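# Lower a can-topped crate down the roller lane gently

## Task

Move the crate along the roller lane until it sits against the stop at the lane's end. It must never strike the stop or any arm at speed. The cans standing on its lid must stay in their places, and no gripper may grasp a can, whether with one hand or squeezed between two. The arm bases, in metres, with heading in degrees measured counter-clockwise from +x, are: arm1 x=-1.22 y=+0.68 z=+0.94 facing -85; arm2 x=-0.28 y=+0.68 z=+0.81 facing -99; arm3 x=+1.43 y=+0.62 z=+0.96 facing -90; arm4 x=+1.61 y=-0.66 z=+0.84 facing +102; arm5 x=+0.48 y=-0.65 z=+0.92 facing +82; arm6 x=-0.80 y=-0.66 z=+0.70 facing +92. When finished, release everything and pull the arms away. The crate and cans must stay put on their own; a result that only holds because a robot is still touching it does not count.

## Robot and tools

Setup. Six identical i2rt Big YAM arms (arm1 to arm6), each with six revolute joints, a two-finger gripper and a wrist camera. Three arms (1, 2, 3) stand on the +y side facing roughly -y, three (4, 5, 6) on the -y side facing roughly +y. A fixed room camera, cam_high, looks down over the whole area. Reach is about 1.0 m from an arm's joint-1 axis. Loose objects may occasionally get a small nudge from outside.

Frame. One shared scene frame, origin on the floor, +z up, metres. The hand point is midway between the fingertips; its z axis runs along the fingers and the fingers close along its y axis. Base positions and headings are given in the task. Camera calibration (intrinsics K, distortion, T_world_to_cam) is supplied per camera and may be a little off; wrist camera poses follow from the reported joints.

execute_actions. Argument actions: a list holding exactly one action or nothing. An action is an object keyed by arm name (arm1..arm6); each arm entry contains joints, an object of absolute joint targets, each named separately (not a single list). Names and ranges: joint1_rad -2.879 to 2.879 (rotation about the base, positive counter-clockwise seen from above, 0 points along the base heading); joint2_rad 0 to 3.141 (shoulder, 0 = upper arm back and about level, increasing lifts then swings forward); joint3_rad 0 to 3.019 (elbow, 0 = folded, increasing opens); joint4_rad -1.692 to 1.57 (hand pitch, positive tips fingers up); joint5_rad -1.57 to 1.57 (hand yaw, positive to the arm's right); joint6_rad -2.094 to 2.094 (hand roll, positive clockwise viewed from behind); gripper_m 0 to 0.093 metres, the fingertip gap, absolute. Done tolerances are ±0.045, 0.14, 0.09, 0.055, 0.03, 0.035 rad and ±0.003 m. All these are targets, not offsets. Every motion in an action starts at once; joints move at different speeds, so the hand can sweep a wide arc between postures. An action lasts at most 15 s. Joints or arms you omit keep chasing earlier targets. Optional cameras: list of camera names, or "all"; omitted/null gives all, [] gives none. A bad key or out-of-range number rejects the whole call.

wait: seconds from 0 to 10; commands nothing new and returns state and images.
zoom_image: camera name plus region [x0, y0, x1, y1] in pixels of that camera's latest full image, at most 504x504, origin top-left.
read_manual: section "licences" only; returns URDF licence text, no motion.
finished_scene: scene number; ends the scene for good after the last command is held, and reports success.

Reading results. Each call returns arm states (joint_positions etc.), images in the order given by the pictures line, and joint_status per commanded joint. off_target: stopped short and may still be pushing. contact_stop or time_out: the target is dropped and the joint holds where it is, except a timed-out joint that keeps pushing toward a target within 0.375, 0.375, 0.113, 0.225, 0.075, 0.3 rad (joints 1-6) of where it stands; on_its_own lists such things and what each joint now holds (held at = target, not position). "joint command not followed", with a cause line, means a self/inter-arm clearance check blocked that arm's targets (its gripper target still runs); those joints read not_followed and may be retried on later actions until they get passable targets. Empty calls never show this line. To relieve a pushing joint, command its reported position. Tiny target changes may not move a joint. If a result reports a stop, later motion calls in that same reply are skipped.

Heat. Pushing or holding loads heats motors. MOTOR HOT appears from 85 °C; at 100 °C that arm goes limp and falls (OVER-TEMPERATURE FAULT, joints read limit_stop_at_motor_heat; resend targets afterward). Avoid long hard pushes.

Cautions. The arms do not stop on touch and can press hard. A forceful squeeze between two robots ends the run; a hard strike may too. The clearance check ignores fingers, gripper housings and wrist cameras and can act late. Never drop things, knock anything to the floor or out of the work area, slam the crate, or let cans tip. Do not grip cans. Push or guide the crate slowly so it arrives at the stop gently, then open grippers and move arms clear. The robot holds your last command while you are thinking, and shorter robot motion is preferred.

Each tool is called after "Request:" by a JSON object that holds its "method" and its "body".

## Session

Request:
{"method": "execute_actions", "body": {"actions": []}}

Scene clock: 0.00 s.
Motor temperatures (°C, as the motors report them): arm1=[26 28 26 29 27 29] | arm2=[27 26 27 29 28 26] | arm3=[29 28 27 27 29 29] | arm4=[28 26 26 28 29 27] | arm5=[29 30 29 28 29 29] | arm6=[27 28 27 28 27 28]
arm1.joint_positions: joint1_rad=-0.018 joint2_rad=+0.459 joint3_rad=+1.455 joint4_rad=-1.123 joint5_rad=-0.267 joint6_rad=+0.303 gripper_m=+0.094
arm1.joint_status: not commanded
arm1.hand: x=-1.1633 y=+0.5284 z=+1.5954 quat_wxyz=(-0.602, -0.527, -0.527, +0.287) (m; scene frame)
arm2.joint_positions: joint1_rad=-0.653 joint2_rad=+0.498 joint3_rad=+1.316 joint4_rad=-1.380 joint5_rad=+0.055 joint6_rad=+0.383 gripper_m=+0.094
arm2.joint_status: not commanded
arm2.hand: x=-0.4320 y=+0.5552 z=+1.3312 quat_wxyz=(-0.241, -0.864, -0.152, +0.416) (m; scene frame)
arm3.joint_positions: joint1_rad=-0.088 joint2_rad=+0.523 joint3_rad=+1.366 joint4_rad=-1.170 joint5_rad=-0.119 joint6_rad=-0.241 gripper_m=+0.094
arm3.joint_status: not commanded
arm3.hand: x=+1.4270 y=+0.4025 z=+1.5395 quat_wxyz=(-0.379, -0.502, -0.640, +0.441) (m; scene frame)
arm4.joint_positions: joint1_rad=-0.245 joint2_rad=+0.492 joint3_rad=+1.449 joint4_rad=-1.271 joint5_rad=+0.250 joint6_rad=-0.464 gripper_m=+0.095
arm4.joint_status: not commanded
arm4.hand: x=+1.6556 y=-0.4968 z=+1.4490 quat_wxyz=(-0.559, +0.634, -0.490, -0.213) (m; scene frame)
arm5.joint_positions: joint1_rad=-0.569 joint2_rad=+0.633 joint3_rad=+1.335 joint4_rad=-1.320 joint5_rad=-0.207 joint6_rad=-0.284 gripper_m=+0.094
arm5.joint_status: not commanded
arm5.hand: x=+0.6078 y=-0.4427 z=+1.4392 quat_wxyz=(-0.417, +0.517, -0.716, -0.214) (m; scene frame)
arm6.joint_positions: joint1_rad=-0.068 joint2_rad=+0.648 joint3_rad=+1.365 joint4_rad=-1.187 joint5_rad=-0.082 joint6_rad=+0.408 gripper_m=+0.095
arm6.joint_status: not commanded
arm6.hand: x=-0.8019 y=-0.4007 z=+1.2616 quat_wxyz=(-0.266, +0.469, -0.706, -0.459) (m; scene frame)
pictures: arm1_cam_wrist, arm2_cam_wrist, arm3_cam_wrist, arm4_cam_wrist, arm5_cam_wrist, arm6_cam_wrist, cam_high
Images, in order (width x height): arm1_cam_wrist 504x504, arm2_cam_wrist 504x504, arm3_cam_wrist 504x504, arm4_cam_wrist 504x504, arm5_cam_wrist 504x504, arm6_cam_wrist 504x504, cam_high 672x504.

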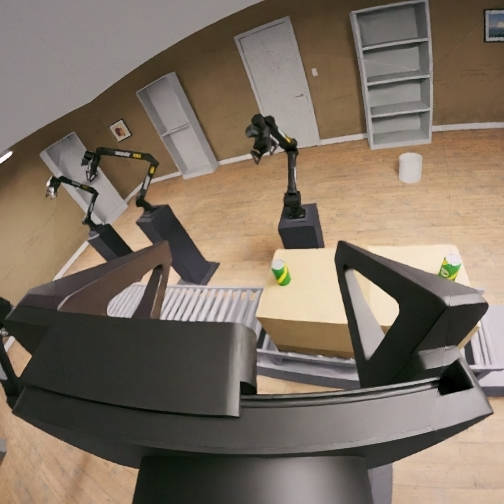

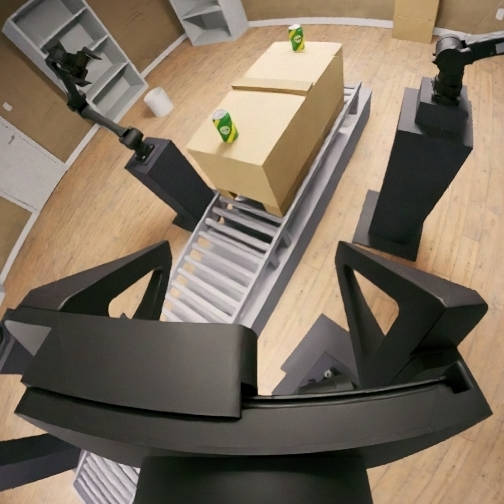

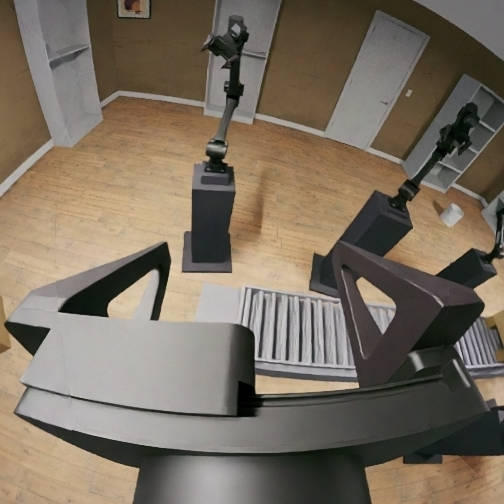

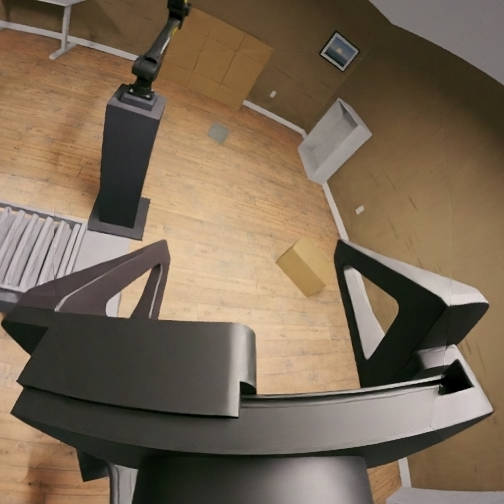

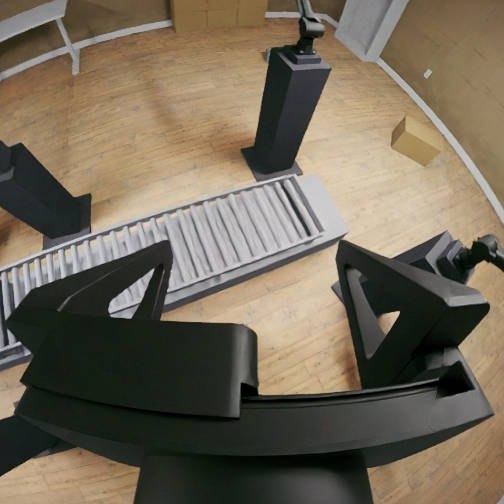

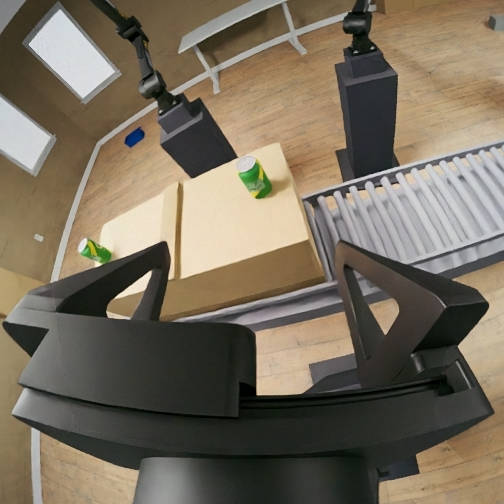

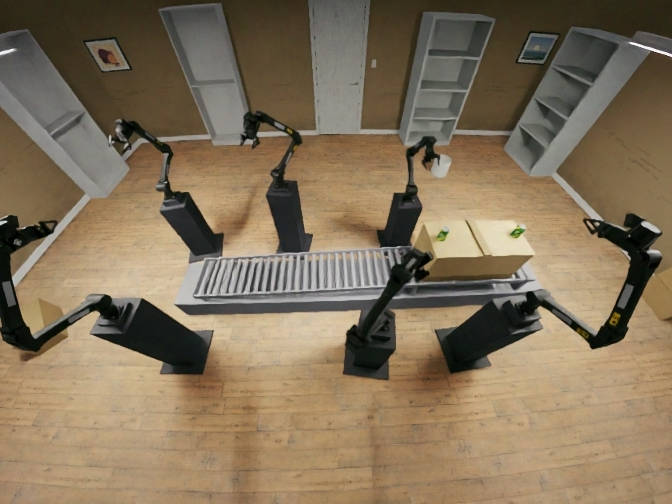

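Request:
{"method": "zoom_image", "body": {"camera": "cam_high", "region": [380, 190, 560, 320]}}

Request:
{"method": "zoom_image", "body": {"camera": "arm2_cam_wrist", "region": [160, 20, 400, 260]}}

Request:
{"method": "zoom_image", "body": {"camera": "cam_high", "region": [160, 220, 340, 330]}}

Region (380, 190, 560, 320) of cam_high's 672x504 image, scaled by 2.800, with more detail than that image has.

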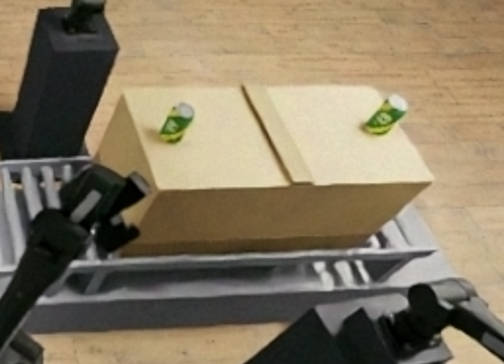

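Region (160, 20, 400, 260) of arm2_cam_wrist's 504x504 image, scaled by 2.100, with more detail than that image has.

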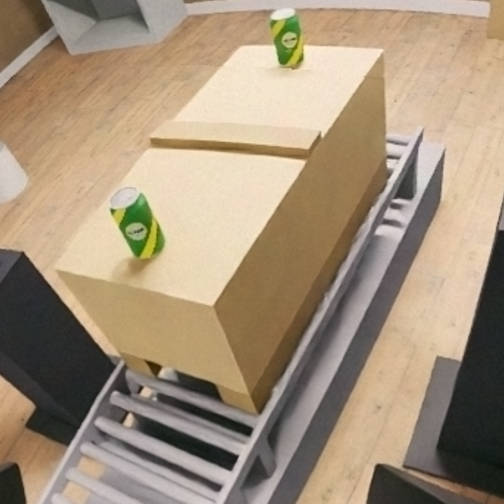

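Region (160, 220, 340, 330) of cam_high's 672x504 image, scaled by 2.800, with more detail than that image has.

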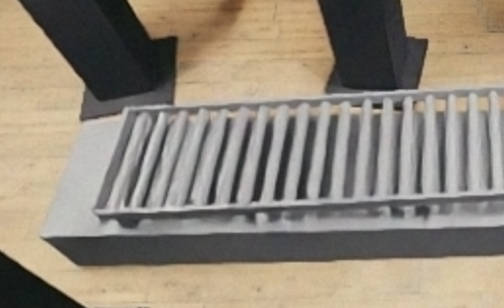

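Request:
{"method": "execute_actions", "body": {"actions": [{"arm1":{"joints":{"joint1_rad":-0.95,"joint2_rad":2.41,"joint3_rad":2.0,"joint4_rad":-1.13,"joint5_rad":0,"joint6_rad":0,"gripper_m":0}},"arm2":{"joints":{"joint1_rad":-0.3,"joint2_rad":2.25,"joint3_rad":1.3,"joint4_rad":0.45,"joint5_rad":0,"joint6_rad":0,"gripper_m":0}},"arm5":{"joints":{"joint1_rad":0.6,"joint2_rad":2.73,"joint3_rad":1.83,"joint4_rad":0.4,"joint5_rad":0,"joint6_rad":0,"gripper_m":0}}}], "cameras": []}}

Request:
{"method": "execute_actions", "body": {"actions": [{"arm1":{"joints":{"joint1_rad":-0.75}},"arm2":{"joints":{"joint1_rad":-0.53}}}], "cameras": ["cam_high","arm1_cam_wrist","arm2_cam_wrist","arm6_cam_wrist"]}}

Scene clock: 4.93 s.
Motor temperatures (°C, as the motors report them): arm1=[26 29 27 29 27 29] | arm2=[27 27 28 29 28 26] | arm3=[29 28 28 27 29 29] | arm4=[28 26 27 28 29 27] | arm5=[29 30 30 28 29 29] | arm6=[27 28 28 28 27 28]
arm1.joint_positions: joint1_rad=-0.958 joint2_rad=+2.397 joint3_rad=+1.986 joint4_rad=-1.125 joint5_rad=-0.002 joint6_rad=+0.010 gripper_m=+0.000
arm1.joint_status: all done
arm1.hand: x=-1.7539 y=+0.2216 z=+0.8843 quat_wxyz=(-0.013, -0.941, -0.339, +0.015) (m; scene frame)
arm2.joint_positions: joint1_rad=-0.305 joint2_rad=+2.260 joint3_rad=+1.291 joint4_rad=+0.428 joint5_rad=+0.002 joint6_rad=+0.015 gripper_m=+0.000
arm2.joint_status: all done
arm2.hand: x=-0.6129 y=+0.0162 z=+0.7475 quat_wxyz=(-0.263, -0.745, -0.453, +0.414) (m; scene frame)
arm3.joint_positions: joint1_rad=-0.088 joint2_rad=+0.523 joint3_rad=+1.366 joint4_rad=-1.170 joint5_rad=-0.119 joint6_rad=-0.241 gripper_m=+0.094
arm3.joint_status: not commanded
arm3.hand: x=+1.4270 y=+0.4025 z=+1.5395 quat_wxyz=(-0.379, -0.502, -0.640, +0.441) (m; scene frame)
arm4.joint_positions: joint1_rad=-0.245 joint2_rad=+0.492 joint3_rad=+1.449 joint4_rad=-1.271 joint5_rad=+0.250 joint6_rad=-0.464 gripper_m=+0.095
arm4.joint_status: not commanded
arm4.hand: x=+1.6556 y=-0.4968 z=+1.4490 quat_wxyz=(-0.559, +0.634, -0.490, -0.213) (m; scene frame)
arm5.joint_positions: joint1_rad=+0.595 joint2_rad=+2.728 joint3_rad=+1.809 joint4_rad=+0.375 joint5_rad=-0.002 joint6_rad=-0.015 gripper_m=+0.001
arm5.joint_status: all done
arm5.hand: x=+0.1189 y=+0.1068 z=+0.7090 quat_wxyz=(-0.268, +0.743, -0.456, -0.410) (m; scene frame)
arm6.joint_positions: joint1_rad=-0.068 joint2_rad=+0.648 joint3_rad=+1.365 joint4_rad=-1.187 joint5_rad=-0.082 joint6_rad=+0.408 gripper_m=+0.095
arm6.joint_status: not commanded
arm6.hand: x=-0.8019 y=-0.4007 z=+1.2616 quat_wxyz=(-0.266, +0.469, -0.706, -0.459) (m; scene frame)
pictures: none
No camera images: the call's "cameras" was empty. Leave "cameras" out to get every camera's image.

Scene clock: 6.27 s.
Motor temperatures (°C, as the motors report them): arm1=[26 29 28 29 27 29] | arm2=[27 27 28 29 28 26] | arm3=[29 28 28 27 29 29] | arm4=[28 26 27 28 29 27] | arm5=[29 30 30 28 29 29] | arm6=[27 28 28 28 27 28]
arm1.joint_positions: joint1_rad=-0.751 joint2_rad=+2.397 joint3_rad=+1.986 joint4_rad=-1.125 joint5_rad=-0.001 joint6_rad=+0.008 gripper_m=+0.000
arm1.joint_status: all done
arm1.hand: x=-1.6488 y=+0.1204 z=+0.8859 quat_wxyz=(-0.014, -0.900, -0.435, +0.015) (m; scene frame)
arm2.joint_positions: joint1_rad=-0.528 joint2_rad=+2.260 joint3_rad=+1.291 joint4_rad=+0.428 joint5_rad=+0.002 joint6_rad=+0.013 gripper_m=+0.000
arm2.joint_status: all done
arm2.hand: x=-0.7518 y=+0.1057 z=+0.7465 quat_wxyz=(-0.214, -0.791, -0.368, +0.440) (m; scene frame)
arm3.joint_positions: joint1_rad=-0.088 joint2_rad=+0.523 joint3_rad=+1.366 joint4_rad=-1.170 joint5_rad=-0.119 joint6_rad=-0.241 gripper_m=+0.094
arm3.joint_status: not commanded
arm3.hand: x=+1.4270 y=+0.4025 z=+1.5395 quat_wxyz=(-0.379, -0.502, -0.640, +0.441) (m; scene frame)
arm4.joint_positions: joint1_rad=-0.245 joint2_rad=+0.492 joint3_rad=+1.449 joint4_rad=-1.271 joint5_rad=+0.250 joint6_rad=-0.464 gripper_m=+0.095
arm4.joint_status: not commanded
arm4.hand: x=+1.6556 y=-0.4968 z=+1.4490 quat_wxyz=(-0.559, +0.634, -0.490, -0.213) (m; scene frame)
arm5.joint_positions: joint1_rad=+0.595 joint2_rad=+2.728 joint3_rad=+1.809 joint4_rad=+0.375 joint5_rad=-0.002 joint6_rad=-0.015 gripper_m=+0.001
arm5.joint_status: not commanded
arm5.hand: x=+0.1189 y=+0.1068 z=+0.7090 quat_wxyz=(-0.268, +0.743, -0.456, -0.410) (m; scene frame)
arm6.joint_positions: joint1_rad=-0.068 joint2_rad=+0.648 joint3_rad=+1.365 joint4_rad=-1.187 joint5_rad=-0.082 joint6_rad=+0.408 gripper_m=+0.095
arm6.joint_status: not commanded
arm6.hand: x=-0.8019 y=-0.4007 z=+1.2616 quat_wxyz=(-0.266, +0.469, -0.706, -0.459) (m; scene frame)
pictures: arm1_cam_wrist, arm2_cam_wrist, arm6_cam_wrist, cam_high
camera_calibration (this result's frames):
arm1_cam_wrist: T_world_to_cam=[[-0.782731, 0.622248, -0.0118591, -1.35382], [0.514916, 0.658185, 0.54923, 0.28969], [0.349563, 0.423793, -0.835587, 1.39089], [0, 0, 0, 1]] pos_world=[-1.69505, 0.062297, 0.987045]
arm2_cam_wrist: T_world_to_cam=[[-0.782296, 0.622628, -0.0186454, -0.635691], [0.581895, 0.719779, -0.378571, 0.647177], [-0.222288, -0.307004, -0.925384, 0.679375], [0, 0, 0, 1]] pos_world=[-0.72287, 0.138545, 0.861833]
Images, in order (width x height): arm1_cam_wrist 504x504, arm2_cam_wrist 504x504, arm6_cam_wrist 504x504, cam_high 672x504.

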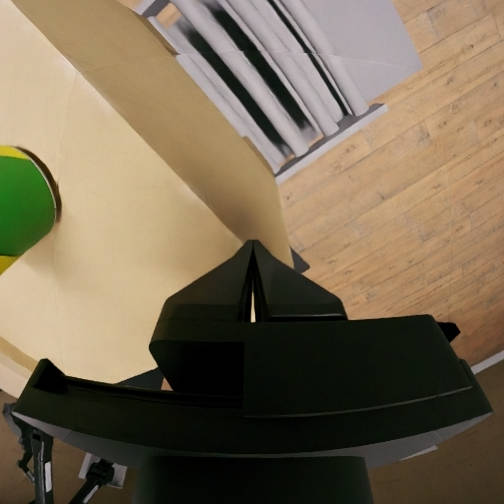

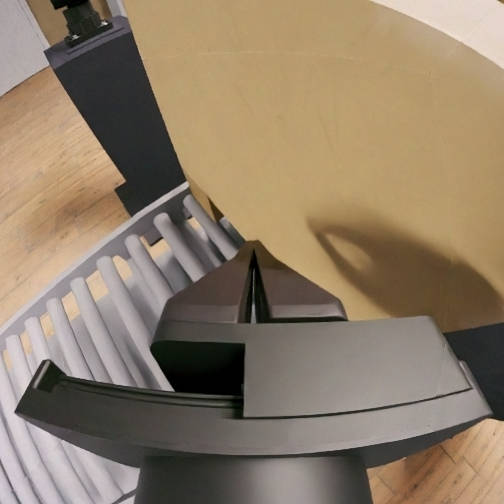

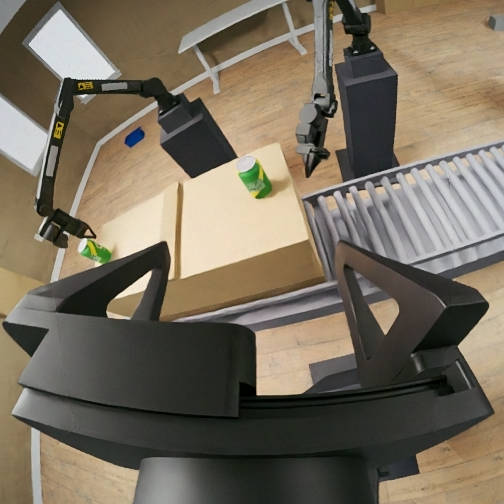

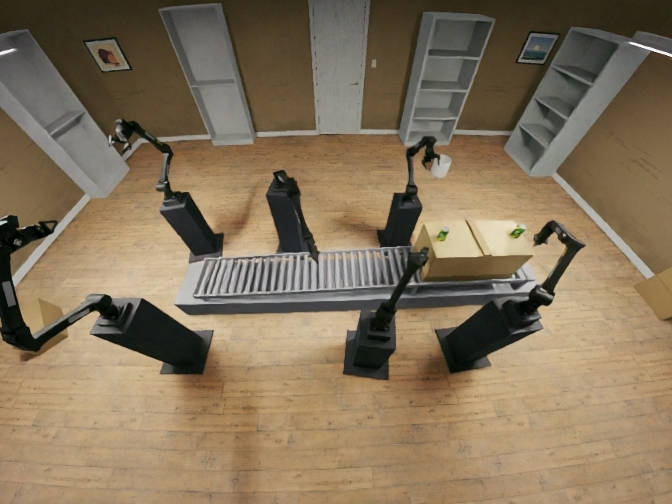

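Request:
{"method": "execute_actions", "body": {"actions": [{"arm1":{"joints":{"joint1_rad":-1.0,"joint5_rad":-0.4,"joint3_rad":2.15,"joint2_rad":2.5,"joint4_rad":-1.0}},"arm2":{"joints":{"joint1_rad":-0.58,"joint2_rad":2.33,"joint3_rad":1.35}}}], "cameras": []}}

Request:
{"method": "execute_actions", "body": {"actions": [{"arm1":{"joints":{"joint2_rad":2.65}}}], "cameras": ["cam_high","arm1_cam_wrist","arm2_cam_wrist","arm6_cam_wrist"]}}

Scene clock: 8.23 s.
Motor temperatures (°C, as the motors report them): arm1=[26 30 28 29 27 29] | arm2=[27 27 28 29 28 26] | arm3=[29 28 29 27 29 29] | arm4=[28 26 27 28 29 27] | arm5=[29 31 30 28 29 29] | arm6=[27 28 28 28 27 28]
arm1.joint_positions: joint1_rad=-0.995 joint2_rad=+2.473 joint3_rad=+2.093 joint4_rad=-1.011 joint5_rad=-0.397 joint6_rad=+0.007 gripper_m=+0.000
arm1.joint_status: all done
arm1.hand: x=-1.7704 y=+0.1571 z=+0.8873 quat_wxyz=(-0.220, -0.917, -0.331, +0.017) (m; scene frame)
arm2.joint_positions: joint1_rad=-0.583 joint2_rad=+2.331 joint3_rad=+1.314 joint4_rad=+0.430 joint5_rad=+0.002 joint6_rad=+0.013 gripper_m=+0.000
arm2.joint_status: all done
arm2.hand: x=-0.7793 y=+0.1360 z=+0.7051 quat_wxyz=(-0.194, -0.811, -0.351, +0.427) (m; scene frame)
arm3.joint_positions: joint1_rad=-0.088 joint2_rad=+0.523 joint3_rad=+1.366 joint4_rad=-1.170 joint5_rad=-0.119 joint6_rad=-0.241 gripper_m=+0.094
arm3.joint_status: not commanded
arm3.hand: x=+1.4270 y=+0.4025 z=+1.5395 quat_wxyz=(-0.379, -0.502, -0.640, +0.441) (m; scene frame)
arm4.joint_positions: joint1_rad=-0.245 joint2_rad=+0.492 joint3_rad=+1.449 joint4_rad=-1.271 joint5_rad=+0.250 joint6_rad=-0.464 gripper_m=+0.095
arm4.joint_status: not commanded
arm4.hand: x=+1.6556 y=-0.4968 z=+1.4490 quat_wxyz=(-0.559, +0.634, -0.490, -0.213) (m; scene frame)
arm5.joint_positions: joint1_rad=+0.595 joint2_rad=+2.728 joint3_rad=+1.809 joint4_rad=+0.375 joint5_rad=-0.002 joint6_rad=-0.015 gripper_m=+0.001
arm5.joint_status: not commanded
arm5.hand: x=+0.1189 y=+0.1068 z=+0.7090 quat_wxyz=(-0.268, +0.743, -0.456, -0.410) (m; scene frame)
arm6.joint_positions: joint1_rad=-0.068 joint2_rad=+0.648 joint3_rad=+1.365 joint4_rad=-1.187 joint5_rad=-0.082 joint6_rad=+0.408 gripper_m=+0.095
arm6.joint_status: not commanded
arm6.hand: x=-0.8019 y=-0.4007 z=+1.2616 quat_wxyz=(-0.266, +0.469, -0.706, -0.459) (m; scene frame)
pictures: none
No camera images: the call's "cameras" was empty. Leave "cameras" out to get every camera's image.

Scene clock: 9.63 s.
Motor temperatures (°C, as the motors report them): arm1=[26 30 29 29 27 29] | arm2=[27 28 29 29 28 26] | arm3=[29 28 29 27 29 29] | arm4=[28 26 27 28 29 27] | arm5=[29 31 31 28 29 29] | arm6=[27 28 29 28 27 28]
arm1.joint_positions: joint1_rad=-0.995 joint2_rad=+2.654 joint3_rad=+2.118 joint4_rad=-1.007 joint5_rad=-0.397 joint6_rad=+0.007 gripper_m=+0.000
arm1.joint_status: all done
arm1.hand: x=-1.7425 y=+0.1773 z=+0.7660 quat_wxyz=(-0.196, -0.926, -0.319, -0.054) (m; scene frame)
arm2.joint_positions: joint1_rad=-0.583 joint2_rad=+2.331 joint3_rad=+1.314 joint4_rad=+0.430 joint5_rad=+0.002 joint6_rad=+0.013 gripper_m=+0.000
arm2.joint_status: not commanded
arm2.hand: x=-0.7793 y=+0.1360 z=+0.7051 quat_wxyz=(-0.194, -0.811, -0.351, +0.427) (m; scene frame)
arm3.joint_positions: joint1_rad=-0.088 joint2_rad=+0.523 joint3_rad=+1.366 joint4_rad=-1.170 joint5_rad=-0.119 joint6_rad=-0.241 gripper_m=+0.094
arm3.joint_status: not commanded
arm3.hand: x=+1.4270 y=+0.4025 z=+1.5395 quat_wxyz=(-0.379, -0.502, -0.640, +0.441) (m; scene frame)
arm4.joint_positions: joint1_rad=-0.245 joint2_rad=+0.492 joint3_rad=+1.449 joint4_rad=-1.271 joint5_rad=+0.250 joint6_rad=-0.464 gripper_m=+0.095
arm4.joint_status: not commanded
arm4.hand: x=+1.6556 y=-0.4968 z=+1.4490 quat_wxyz=(-0.559, +0.634, -0.490, -0.213) (m; scene frame)
arm5.joint_positions: joint1_rad=+0.595 joint2_rad=+2.728 joint3_rad=+1.809 joint4_rad=+0.375 joint5_rad=-0.002 joint6_rad=-0.015 gripper_m=+0.001
arm5.joint_status: not commanded
arm5.hand: x=+0.1189 y=+0.1068 z=+0.7090 quat_wxyz=(-0.268, +0.743, -0.456, -0.410) (m; scene frame)
arm6.joint_positions: joint1_rad=-0.068 joint2_rad=+0.648 joint3_rad=+1.365 joint4_rad=-1.187 joint5_rad=-0.082 joint6_rad=+0.408 gripper_m=+0.095
arm6.joint_status: not commanded
arm6.hand: x=-0.8019 y=-0.4007 z=+1.2616 quat_wxyz=(-0.266, +0.469, -0.706, -0.459) (m; scene frame)
pictures: arm1_cam_wrist, arm2_cam_wrist, arm6_cam_wrist, cam_high
camera_calibration (this result's frames):
arm1_cam_wrist: T_world_to_cam=[[-0.567694, 0.721242, -0.396905, -0.811897], [0.514186, 0.687162, 0.513246, 0.387503], [0.642913, 0.0872836, -0.76095, 1.81301], [0, 0, 0, 1]] pos_world=[-1.82576, 0.161051, 0.858478]
arm2_cam_wrist: T_world_to_cam=[[-0.746448, 0.665173, -0.0189637, -0.654519], [0.631531, 0.699139, -0.33522, 0.636608], [-0.209721, -0.262201, -0.941949, 0.659575], [0, 0, 0, 1]] pos_world=[-0.752276, 0.163232, 0.822278]
Images, in order (width x height): arm1_cam_wrist 504x504, arm2_cam_wrist 504x504, arm6_cam_wrist 504x504, cam_high 672x504.

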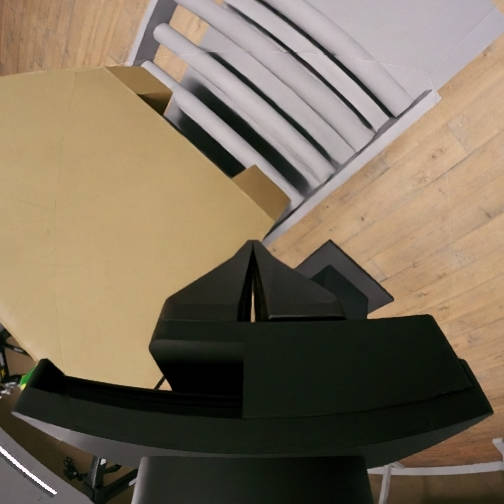

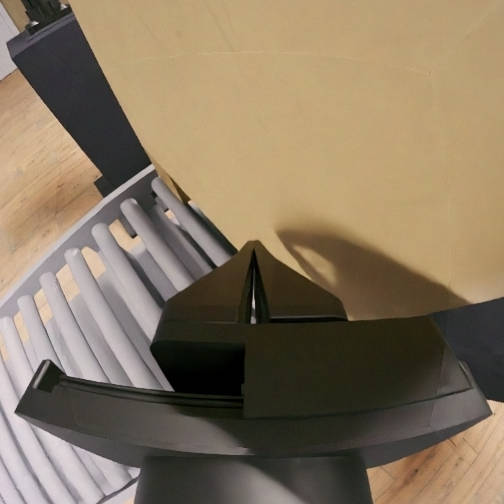

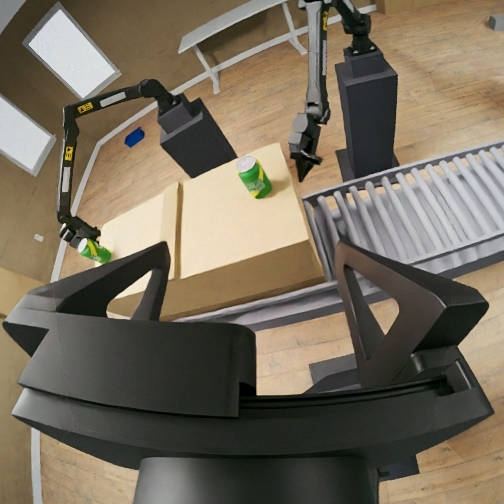

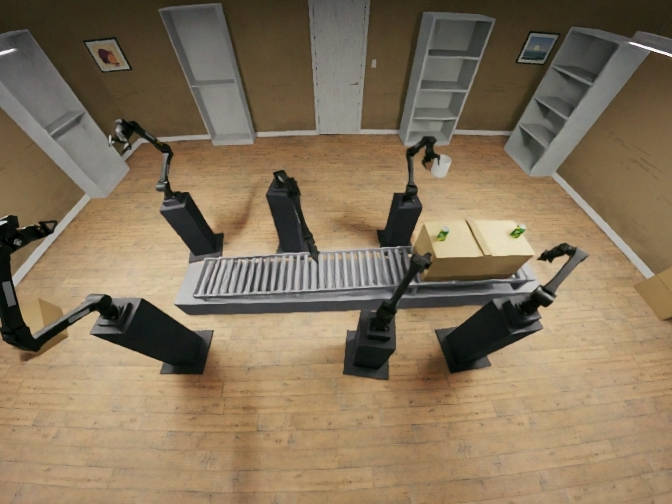

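Request:
{"method": "execute_actions", "body": {"actions": [{"arm1":{"joints":{"joint1_rad":-0.88}},"arm2":{"joints":{"joint1_rad":-0.53,"joint3_rad":1.45}}}], "cameras": []}}

Request:
{"method": "execute_actions", "body": {"actions": [{"arm1":{"joints":{"joint1_rad":-0.82}}}], "cameras": ["arm1_cam_wrist"]}}

Request:
{"method": "execute_actions", "body": {"actions": [{"arm1":{"joints":{"joint1_rad":-0.76}}}], "cameras": ["cam_high","arm1_cam_wrist","arm2_cam_wrist","arm6_cam_wrist"]}}

Scene clock: 11.43 s.
Motor temperatures (°C, as the motors report them): arm1=[26 30 29 29 27 29] | arm2=[27 28 29 29 28 26] | arm3=[29 28 29 27 29 29] | arm4=[28 26 28 28 29 27] | arm5=[29 31 31 28 29 29] | arm6=[27 28 29 28 27 28]
arm1.joint_positions: joint1_rad=-0.867 joint2_rad=+2.654 joint3_rad=+2.119 joint4_rad=-1.002 joint5_rad=-0.396 joint6_rad=+0.006 gripper_m=+0.000
arm1.joint_status: all done
arm1.hand: x=-1.6764 y=+0.1129 z=+0.7678 quat_wxyz=(-0.193, -0.903, -0.378, -0.062) (m; scene frame)
arm2.joint_positions: joint1_rad=-0.526 joint2_rad=+2.332 joint3_rad=+1.420 joint4_rad=+0.433 joint5_rad=+0.002 joint6_rad=+0.013 gripper_m=+0.000
arm2.joint_status: all done
arm2.hand: x=-0.7773 y=+0.0719 z=+0.7509 quat_wxyz=(-0.227, -0.776, -0.362, +0.464) (m; scene frame)
arm3.joint_positions: joint1_rad=-0.088 joint2_rad=+0.523 joint3_rad=+1.366 joint4_rad=-1.170 joint5_rad=-0.119 joint6_rad=-0.241 gripper_m=+0.094
arm3.joint_status: not commanded
arm3.hand: x=+1.4270 y=+0.4025 z=+1.5395 quat_wxyz=(-0.379, -0.502, -0.640, +0.441) (m; scene frame)
arm4.joint_positions: joint1_rad=-0.245 joint2_rad=+0.492 joint3_rad=+1.449 joint4_rad=-1.271 joint5_rad=+0.250 joint6_rad=-0.464 gripper_m=+0.095
arm4.joint_status: not commanded
arm4.hand: x=+1.6556 y=-0.4968 z=+1.4490 quat_wxyz=(-0.559, +0.634, -0.490, -0.213) (m; scene frame)
arm5.joint_positions: joint1_rad=+0.595 joint2_rad=+2.728 joint3_rad=+1.809 joint4_rad=+0.375 joint5_rad=-0.002 joint6_rad=-0.015 gripper_m=+0.001
arm5.joint_status: not commanded
arm5.hand: x=+0.1189 y=+0.1068 z=+0.7090 quat_wxyz=(-0.268, +0.743, -0.456, -0.410) (m; scene frame)
arm6.joint_positions: joint1_rad=-0.068 joint2_rad=+0.648 joint3_rad=+1.365 joint4_rad=-1.187 joint5_rad=-0.082 joint6_rad=+0.408 gripper_m=+0.095
arm6.joint_status: not commanded
arm6.hand: x=-0.8019 y=-0.4007 z=+1.2616 quat_wxyz=(-0.266, +0.469, -0.706, -0.459) (m; scene frame)
pictures: none
No camera images: the call's "cameras" was empty. Leave "cameras" out to get every camera's image.

Scene clock: 12.27 s.
Motor temperatures (°C, as the motors report them): arm1=[26 31 29 29 27 29] | arm2=[27 28 29 29 28 26] | arm3=[29 28 29 27 29 29] | arm4=[28 26 28 28 29 27] | arm5=[29 31 31 28 29 29] | arm6=[27 28 29 28 27 28]
arm1.joint_positions: joint1_rad=-0.849 joint2_rad=+2.654 joint3_rad=+2.119 joint4_rad=-1.000 joint5_rad=-0.393 joint6_rad=+0.006 gripper_m=+0.000
arm1.joint_status: all done
arm1.hand: x=-1.6670 y=+0.1047 z=+0.7677 quat_wxyz=(-0.192, -0.900, -0.387, -0.062) (m; scene frame)
arm2.joint_positions: joint1_rad=-0.526 joint2_rad=+2.332 joint3_rad=+1.420 joint4_rad=+0.433 joint5_rad=+0.002 joint6_rad=+0.013 gripper_m=+0.000
arm2.joint_status: not commanded
arm2.hand: x=-0.7773 y=+0.0719 z=+0.7509 quat_wxyz=(-0.227, -0.776, -0.362, +0.464) (m; scene frame)
arm3.joint_positions: joint1_rad=-0.088 joint2_rad=+0.523 joint3_rad=+1.366 joint4_rad=-1.170 joint5_rad=-0.119 joint6_rad=-0.241 gripper_m=+0.094
arm3.joint_status: not commanded
arm3.hand: x=+1.4270 y=+0.4025 z=+1.5395 quat_wxyz=(-0.379, -0.502, -0.640, +0.441) (m; scene frame)
arm4.joint_positions: joint1_rad=-0.245 joint2_rad=+0.492 joint3_rad=+1.449 joint4_rad=-1.271 joint5_rad=+0.250 joint6_rad=-0.464 gripper_m=+0.095
arm4.joint_status: not commanded
arm4.hand: x=+1.6556 y=-0.4968 z=+1.4490 quat_wxyz=(-0.559, +0.634, -0.490, -0.213) (m; scene frame)
arm5.joint_positions: joint1_rad=+0.595 joint2_rad=+2.728 joint3_rad=+1.809 joint4_rad=+0.375 joint5_rad=-0.002 joint6_rad=-0.015 gripper_m=+0.001
arm5.joint_status: not commanded
arm5.hand: x=+0.1189 y=+0.1068 z=+0.7090 quat_wxyz=(-0.268, +0.743, -0.456, -0.410) (m; scene frame)
arm6.joint_positions: joint1_rad=-0.068 joint2_rad=+0.648 joint3_rad=+1.365 joint4_rad=-1.187 joint5_rad=-0.082 joint6_rad=+0.408 gripper_m=+0.095
arm6.joint_status: not commanded
arm6.hand: x=-0.8019 y=-0.4007 z=+1.2616 quat_wxyz=(-0.266, +0.469, -0.706, -0.459) (m; scene frame)
pictures: arm1_cam_wrist
camera_calibration (this result's frames):
arm1_cam_wrist: T_world_to_cam=[[-0.671009, 0.628902, -0.39272, -0.881802], [0.414233, 0.757271, 0.504928, 0.230115], [0.614945, 0.176134, -0.768648, 1.72209], [0, 0, 0, 1]] pos_world=[-1.74601, 0.0769895, 0.86119]
Images, in order (width x height): arm1_cam_wrist 504x504.

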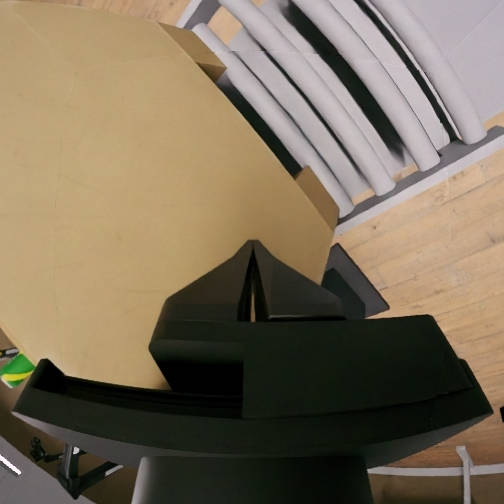

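Scene clock: 13.97 s.
Motor temperatures (°C, as the motors report them): arm1=[26 31 29 29 27 29] | arm2=[27 28 30 29 28 26] | arm3=[29 28 30 27 29 29] | arm4=[28 26 28 28 29 27] | arm5=[29 32 31 28 29 29] | arm6=[27 28 29 28 27 28]
arm1.joint_positions: joint1_rad=-0.809 joint2_rad=+2.654 joint3_rad=+2.119 joint4_rad=-1.000 joint5_rad=-0.390 joint6_rad=+0.006 gripper_m=+0.000
arm1.joint_status: joint1_rad time_out (moved +0.041 of +0.089)
arm1.on_its_own: joint1_rad reads -0.809 and still pushes toward -0.760 since a time_out
arm1.hand: x=-1.6437 y=+0.0870 z=+0.7678 quat_wxyz=(-0.189, -0.892, -0.405, -0.065) (m; scene frame)
arm2.joint_positions: joint1_rad=-0.509 joint2_rad=+2.332 joint3_rad=+1.420 joint4_rad=+0.433 joint5_rad=-0.002 joint6_rad=+0.012 gripper_m=+0.000
arm2.joint_status: not commanded
arm2.hand: x=-0.7665 y=+0.0633 z=+0.7510 quat_wxyz=(-0.232, -0.772, -0.370, +0.462) (m; scene frame)
arm3.joint_positions: joint1_rad=-0.088 joint2_rad=+0.523 joint3_rad=+1.366 joint4_rad=-1.170 joint5_rad=-0.119 joint6_rad=-0.241 gripper_m=+0.094
arm3.joint_status: not commanded
arm3.hand: x=+1.4270 y=+0.4025 z=+1.5395 quat_wxyz=(-0.379, -0.502, -0.640, +0.441) (m; scene frame)
arm4.joint_positions: joint1_rad=-0.245 joint2_rad=+0.492 joint3_rad=+1.449 joint4_rad=-1.271 joint5_rad=+0.250 joint6_rad=-0.464 gripper_m=+0.095
arm4.joint_status: not commanded
arm4.hand: x=+1.6556 y=-0.4968 z=+1.4490 quat_wxyz=(-0.559, +0.634, -0.490, -0.213) (m; scene frame)
arm5.joint_positions: joint1_rad=+0.595 joint2_rad=+2.728 joint3_rad=+1.809 joint4_rad=+0.375 joint5_rad=-0.002 joint6_rad=-0.015 gripper_m=+0.001
arm5.joint_status: not commanded
arm5.hand: x=+0.1189 y=+0.1068 z=+0.7090 quat_wxyz=(-0.268, +0.743, -0.456, -0.410) (m; scene frame)
arm6.joint_positions: joint1_rad=-0.068 joint2_rad=+0.648 joint3_rad=+1.365 joint4_rad=-1.187 joint5_rad=-0.082 joint6_rad=+0.408 gripper_m=+0.095
arm6.joint_status: not commanded
arm6.hand: x=-0.8019 y=-0.4007 z=+1.2616 quat_wxyz=(-0.266, +0.469, -0.706, -0.459) (m; scene frame)
pictures: arm1_cam_wrist, arm2_cam_wrist, arm6_cam_wrist, cam_high
camera_calibration (this result's frames):
arm1_cam_wrist: T_world_to_cam=[[-0.697236, 0.601376, -0.390139, -0.897643], [0.384058, 0.772929, 0.505055, 0.18275], [0.605277, 0.202306, -0.769878, 1.69375], [0, 0, 0, 1]] pos_world=[-1.72124, 0.0559125, 0.861474]
arm2_cam_wrist: T_world_to_cam=[[-0.796763, 0.603982, -0.0193519, -0.630081], [0.550409, 0.712127, -0.435803, 0.707255], [-0.249436, -0.357883, -0.899834, 0.63043], [0, 0, 0, 1]] pos_world=[-0.734052, 0.102523, 0.863313]
Images, in order (width x height): arm1_cam_wrist 504x504, arm2_cam_wrist 504x504, arm6_cam_wrist 504x504, cam_high 672x504.

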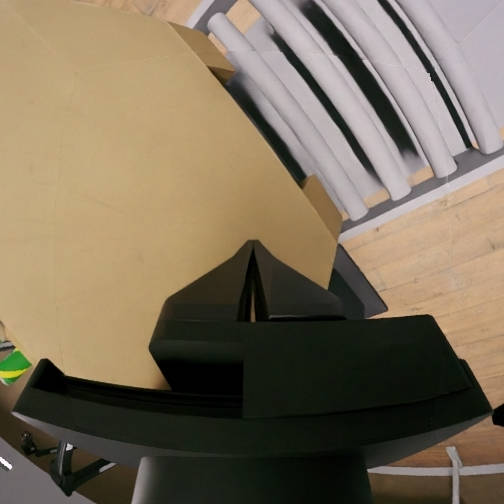

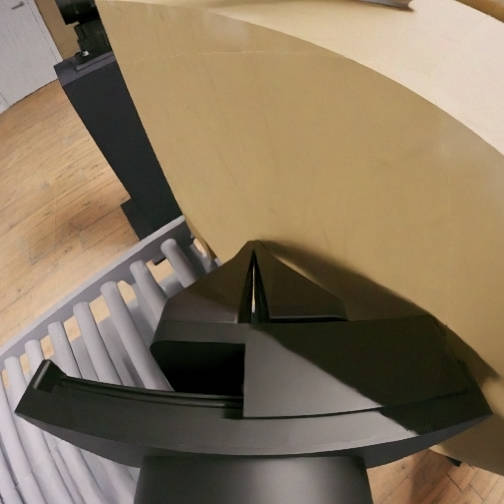

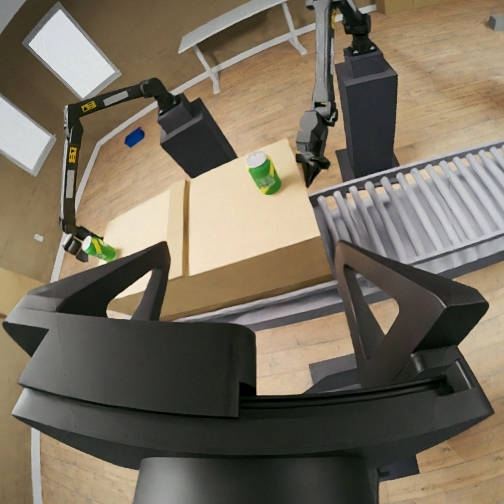

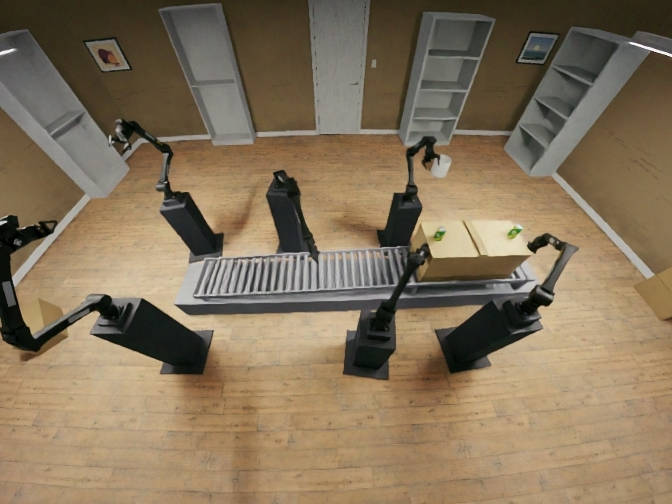

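Moving and in contact. See if it follows.

Request:
{"method": "execute_actions", "body": {"actions": [{"arm2":{"joints":{"joint1_rad":-0.46}}}], "cameras": ["arm2_cam_wrist"]}}

Request:
{"method": "execute_actions", "body": {"actions": [{"arm2":{"joints":{"joint1_rad":-0.40}}}], "cameras": ["arm2_cam_wrist","arm1_cam_wrist"]}}

Scene clock: 23.87 s.
Motor temperatures (°C, as the motors report them): arm1=[26 33 31 29 28 29] | arm2=[27 29 31 29 28 26] | arm3=[29 28 31 27 29 29] | arm4=[28 26 29 28 29 27] | arm5=[29 33 32 28 29 29] | arm6=[27 28 30 28 27 28]
arm1.joint_positions: joint1_rad=-0.786 joint2_rad=+2.654 joint3_rad=+2.119 joint4_rad=-1.000 joint5_rad=-0.393 joint6_rad=+0.006 gripper_m=+0.000
arm1.joint_status: not commanded
arm1.hand: x=-1.6302 y=+0.0774 z=+0.7682 quat_wxyz=(-0.190, -0.887, -0.415, -0.068) (m; scene frame)
arm2.joint_positions: joint1_rad=-0.458 joint2_rad=+2.332 joint3_rad=+1.420 joint4_rad=+0.433 joint5_rad=-0.002 joint6_rad=+0.012 gripper_m=+0.000
arm2.joint_status: all done
arm2.hand: x=-0.7341 y=+0.0392 z=+0.7512 quat_wxyz=(-0.244, -0.763, -0.389, +0.456) (m; scene frame)
arm3.joint_positions: joint1_rad=-0.088 joint2_rad=+0.523 joint3_rad=+1.366 joint4_rad=-1.170 joint5_rad=-0.119 joint6_rad=-0.241 gripper_m=+0.094
arm3.joint_status: not commanded
arm3.hand: x=+1.4270 y=+0.4025 z=+1.5395 quat_wxyz=(-0.379, -0.502, -0.640, +0.441) (m; scene frame)
arm4.joint_positions: joint1_rad=-0.245 joint2_rad=+0.492 joint3_rad=+1.449 joint4_rad=-1.271 joint5_rad=+0.250 joint6_rad=-0.464 gripper_m=+0.095
arm4.joint_status: not commanded
arm4.hand: x=+1.6556 y=-0.4968 z=+1.4490 quat_wxyz=(-0.559, +0.634, -0.490, -0.213) (m; scene frame)
arm5.joint_positions: joint1_rad=+0.595 joint2_rad=+2.728 joint3_rad=+1.809 joint4_rad=+0.375 joint5_rad=-0.002 joint6_rad=-0.015 gripper_m=+0.001
arm5.joint_status: not commanded
arm5.hand: x=+0.1189 y=+0.1068 z=+0.7090 quat_wxyz=(-0.268, +0.743, -0.456, -0.410) (m; scene frame)
arm6.joint_positions: joint1_rad=-0.068 joint2_rad=+0.648 joint3_rad=+1.365 joint4_rad=-1.187 joint5_rad=-0.082 joint6_rad=+0.408 gripper_m=+0.095
arm6.joint_status: not commanded
arm6.hand: x=-0.8019 y=-0.4007 z=+1.2616 quat_wxyz=(-0.266, +0.469, -0.706, -0.459) (m; scene frame)
pictures: arm2_cam_wrist
camera_calibration (this result's frames):
arm2_cam_wrist: T_world_to_cam=[[-0.826794, 0.56216, -0.0196822, -0.609851], [0.513076, 0.739338, -0.436042, 0.678349], [-0.230574, -0.370615, -0.899711, 0.644342], [0, 0, 0, 1]] pos_world=[-0.703697, 0.0801079, 0.863507]
Images, in order (width x height): arm2_cam_wrist 504x504.

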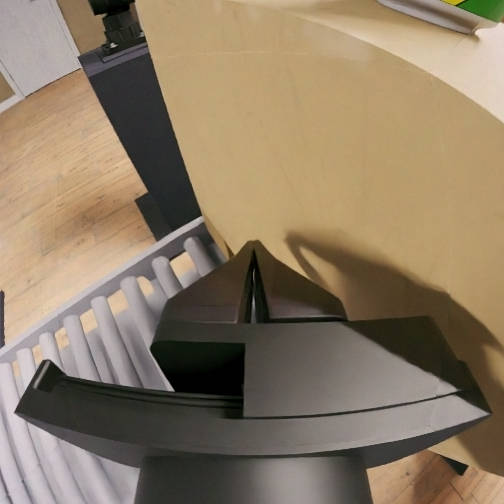

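Scene clock: 24.73 s.
Motor temperatures (°C, as the motors report them): arm1=[26 33 31 29 28 29] | arm2=[27 29 31 29 28 26] | arm3=[29 28 31 27 29 29] | arm4=[28 26 29 28 29 27] | arm5=[29 33 32 28 29 29] | arm6=[27 28 30 28 27 28]
arm1.joint_positions: joint1_rad=-0.786 joint2_rad=+2.654 joint3_rad=+2.119 joint4_rad=-1.000 joint5_rad=-0.393 joint6_rad=+0.006 gripper_m=+0.000
arm1.joint_status: not commanded
arm1.hand: x=-1.6302 y=+0.0774 z=+0.7682 quat_wxyz=(-0.190, -0.887, -0.415, -0.068) (m; scene frame)
arm2.joint_positions: joint1_rad=-0.395 joint2_rad=+2.332 joint3_rad=+1.420 joint4_rad=+0.433 joint5_rad=-0.002 joint6_rad=+0.012 gripper_m=+0.000
arm2.joint_status: all done
arm2.hand: x=-0.6926 y=+0.0120 z=+0.7515 quat_wxyz=(-0.258, -0.750, -0.413, +0.448) (m; scene frame)
arm3.joint_positions: joint1_rad=-0.088 joint2_rad=+0.523 joint3_rad=+1.366 joint4_rad=-1.170 joint5_rad=-0.119 joint6_rad=-0.241 gripper_m=+0.094
arm3.joint_status: not commanded
arm3.hand: x=+1.4270 y=+0.4025 z=+1.5395 quat_wxyz=(-0.379, -0.502, -0.640, +0.441) (m; scene frame)
arm4.joint_positions: joint1_rad=-0.245 joint2_rad=+0.492 joint3_rad=+1.449 joint4_rad=-1.271 joint5_rad=+0.250 joint6_rad=-0.464 gripper_m=+0.095
arm4.joint_status: not commanded
arm4.hand: x=+1.6556 y=-0.4968 z=+1.4490 quat_wxyz=(-0.559, +0.634, -0.490, -0.213) (m; scene frame)
arm5.joint_positions: joint1_rad=+0.595 joint2_rad=+2.728 joint3_rad=+1.809 joint4_rad=+0.375 joint5_rad=-0.002 joint6_rad=-0.015 gripper_m=+0.001
arm5.joint_status: not commanded
arm5.hand: x=+0.1189 y=+0.1068 z=+0.7090 quat_wxyz=(-0.268, +0.743, -0.456, -0.410) (m; scene frame)
arm6.joint_positions: joint1_rad=-0.068 joint2_rad=+0.648 joint3_rad=+1.365 joint4_rad=-1.187 joint5_rad=-0.082 joint6_rad=+0.408 gripper_m=+0.095
arm6.joint_status: not commanded
arm6.hand: x=-0.8019 y=-0.4007 z=+1.2616 quat_wxyz=(-0.266, +0.469, -0.706, -0.459) (m; scene frame)
pictures: arm1_cam_wrist, arm2_cam_wrist
camera_calibration (this result's frames):
arm1_cam_wrist: T_world_to_cam=[[-0.709713, 0.585005, -0.392527, -0.899586], [0.365856, 0.782209, 0.50428, 0.155052], [0.602044, 0.214286, -0.769171, 1.68108], [0, 0, 0, 1]] pos_world=[-1.70726, 0.0447472, 0.861741]
arm2_cam_wrist: T_world_to_cam=[[-0.860539, 0.508996, -0.0198911, -0.58284], [0.465524, 0.769989, -0.436353, 0.644266], [-0.206786, -0.384759, -0.899555, 0.660578], [0, 0, 0, 1]] pos_world=[-0.664879, 0.0547488, 0.863761]
Images, in order (width x height): arm1_cam_wrist 504x504, arm2_cam_wrist 504x504.

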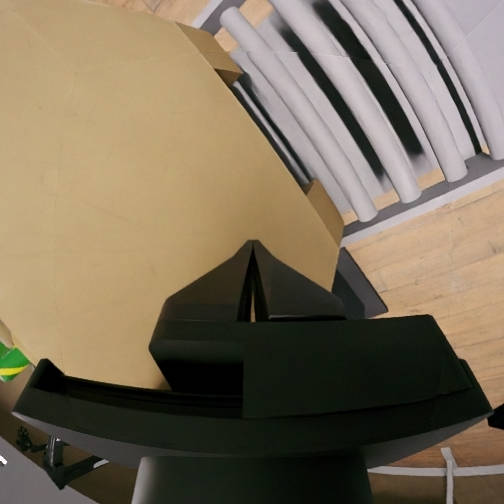

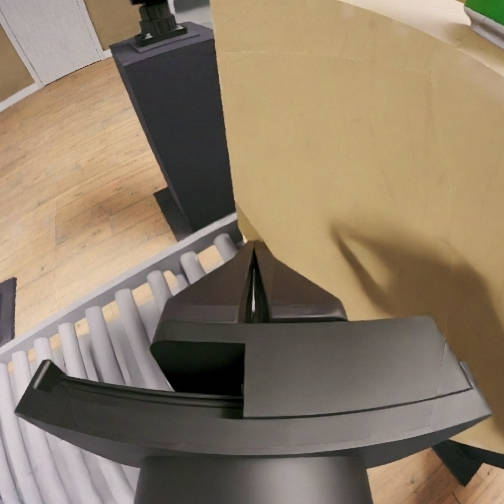

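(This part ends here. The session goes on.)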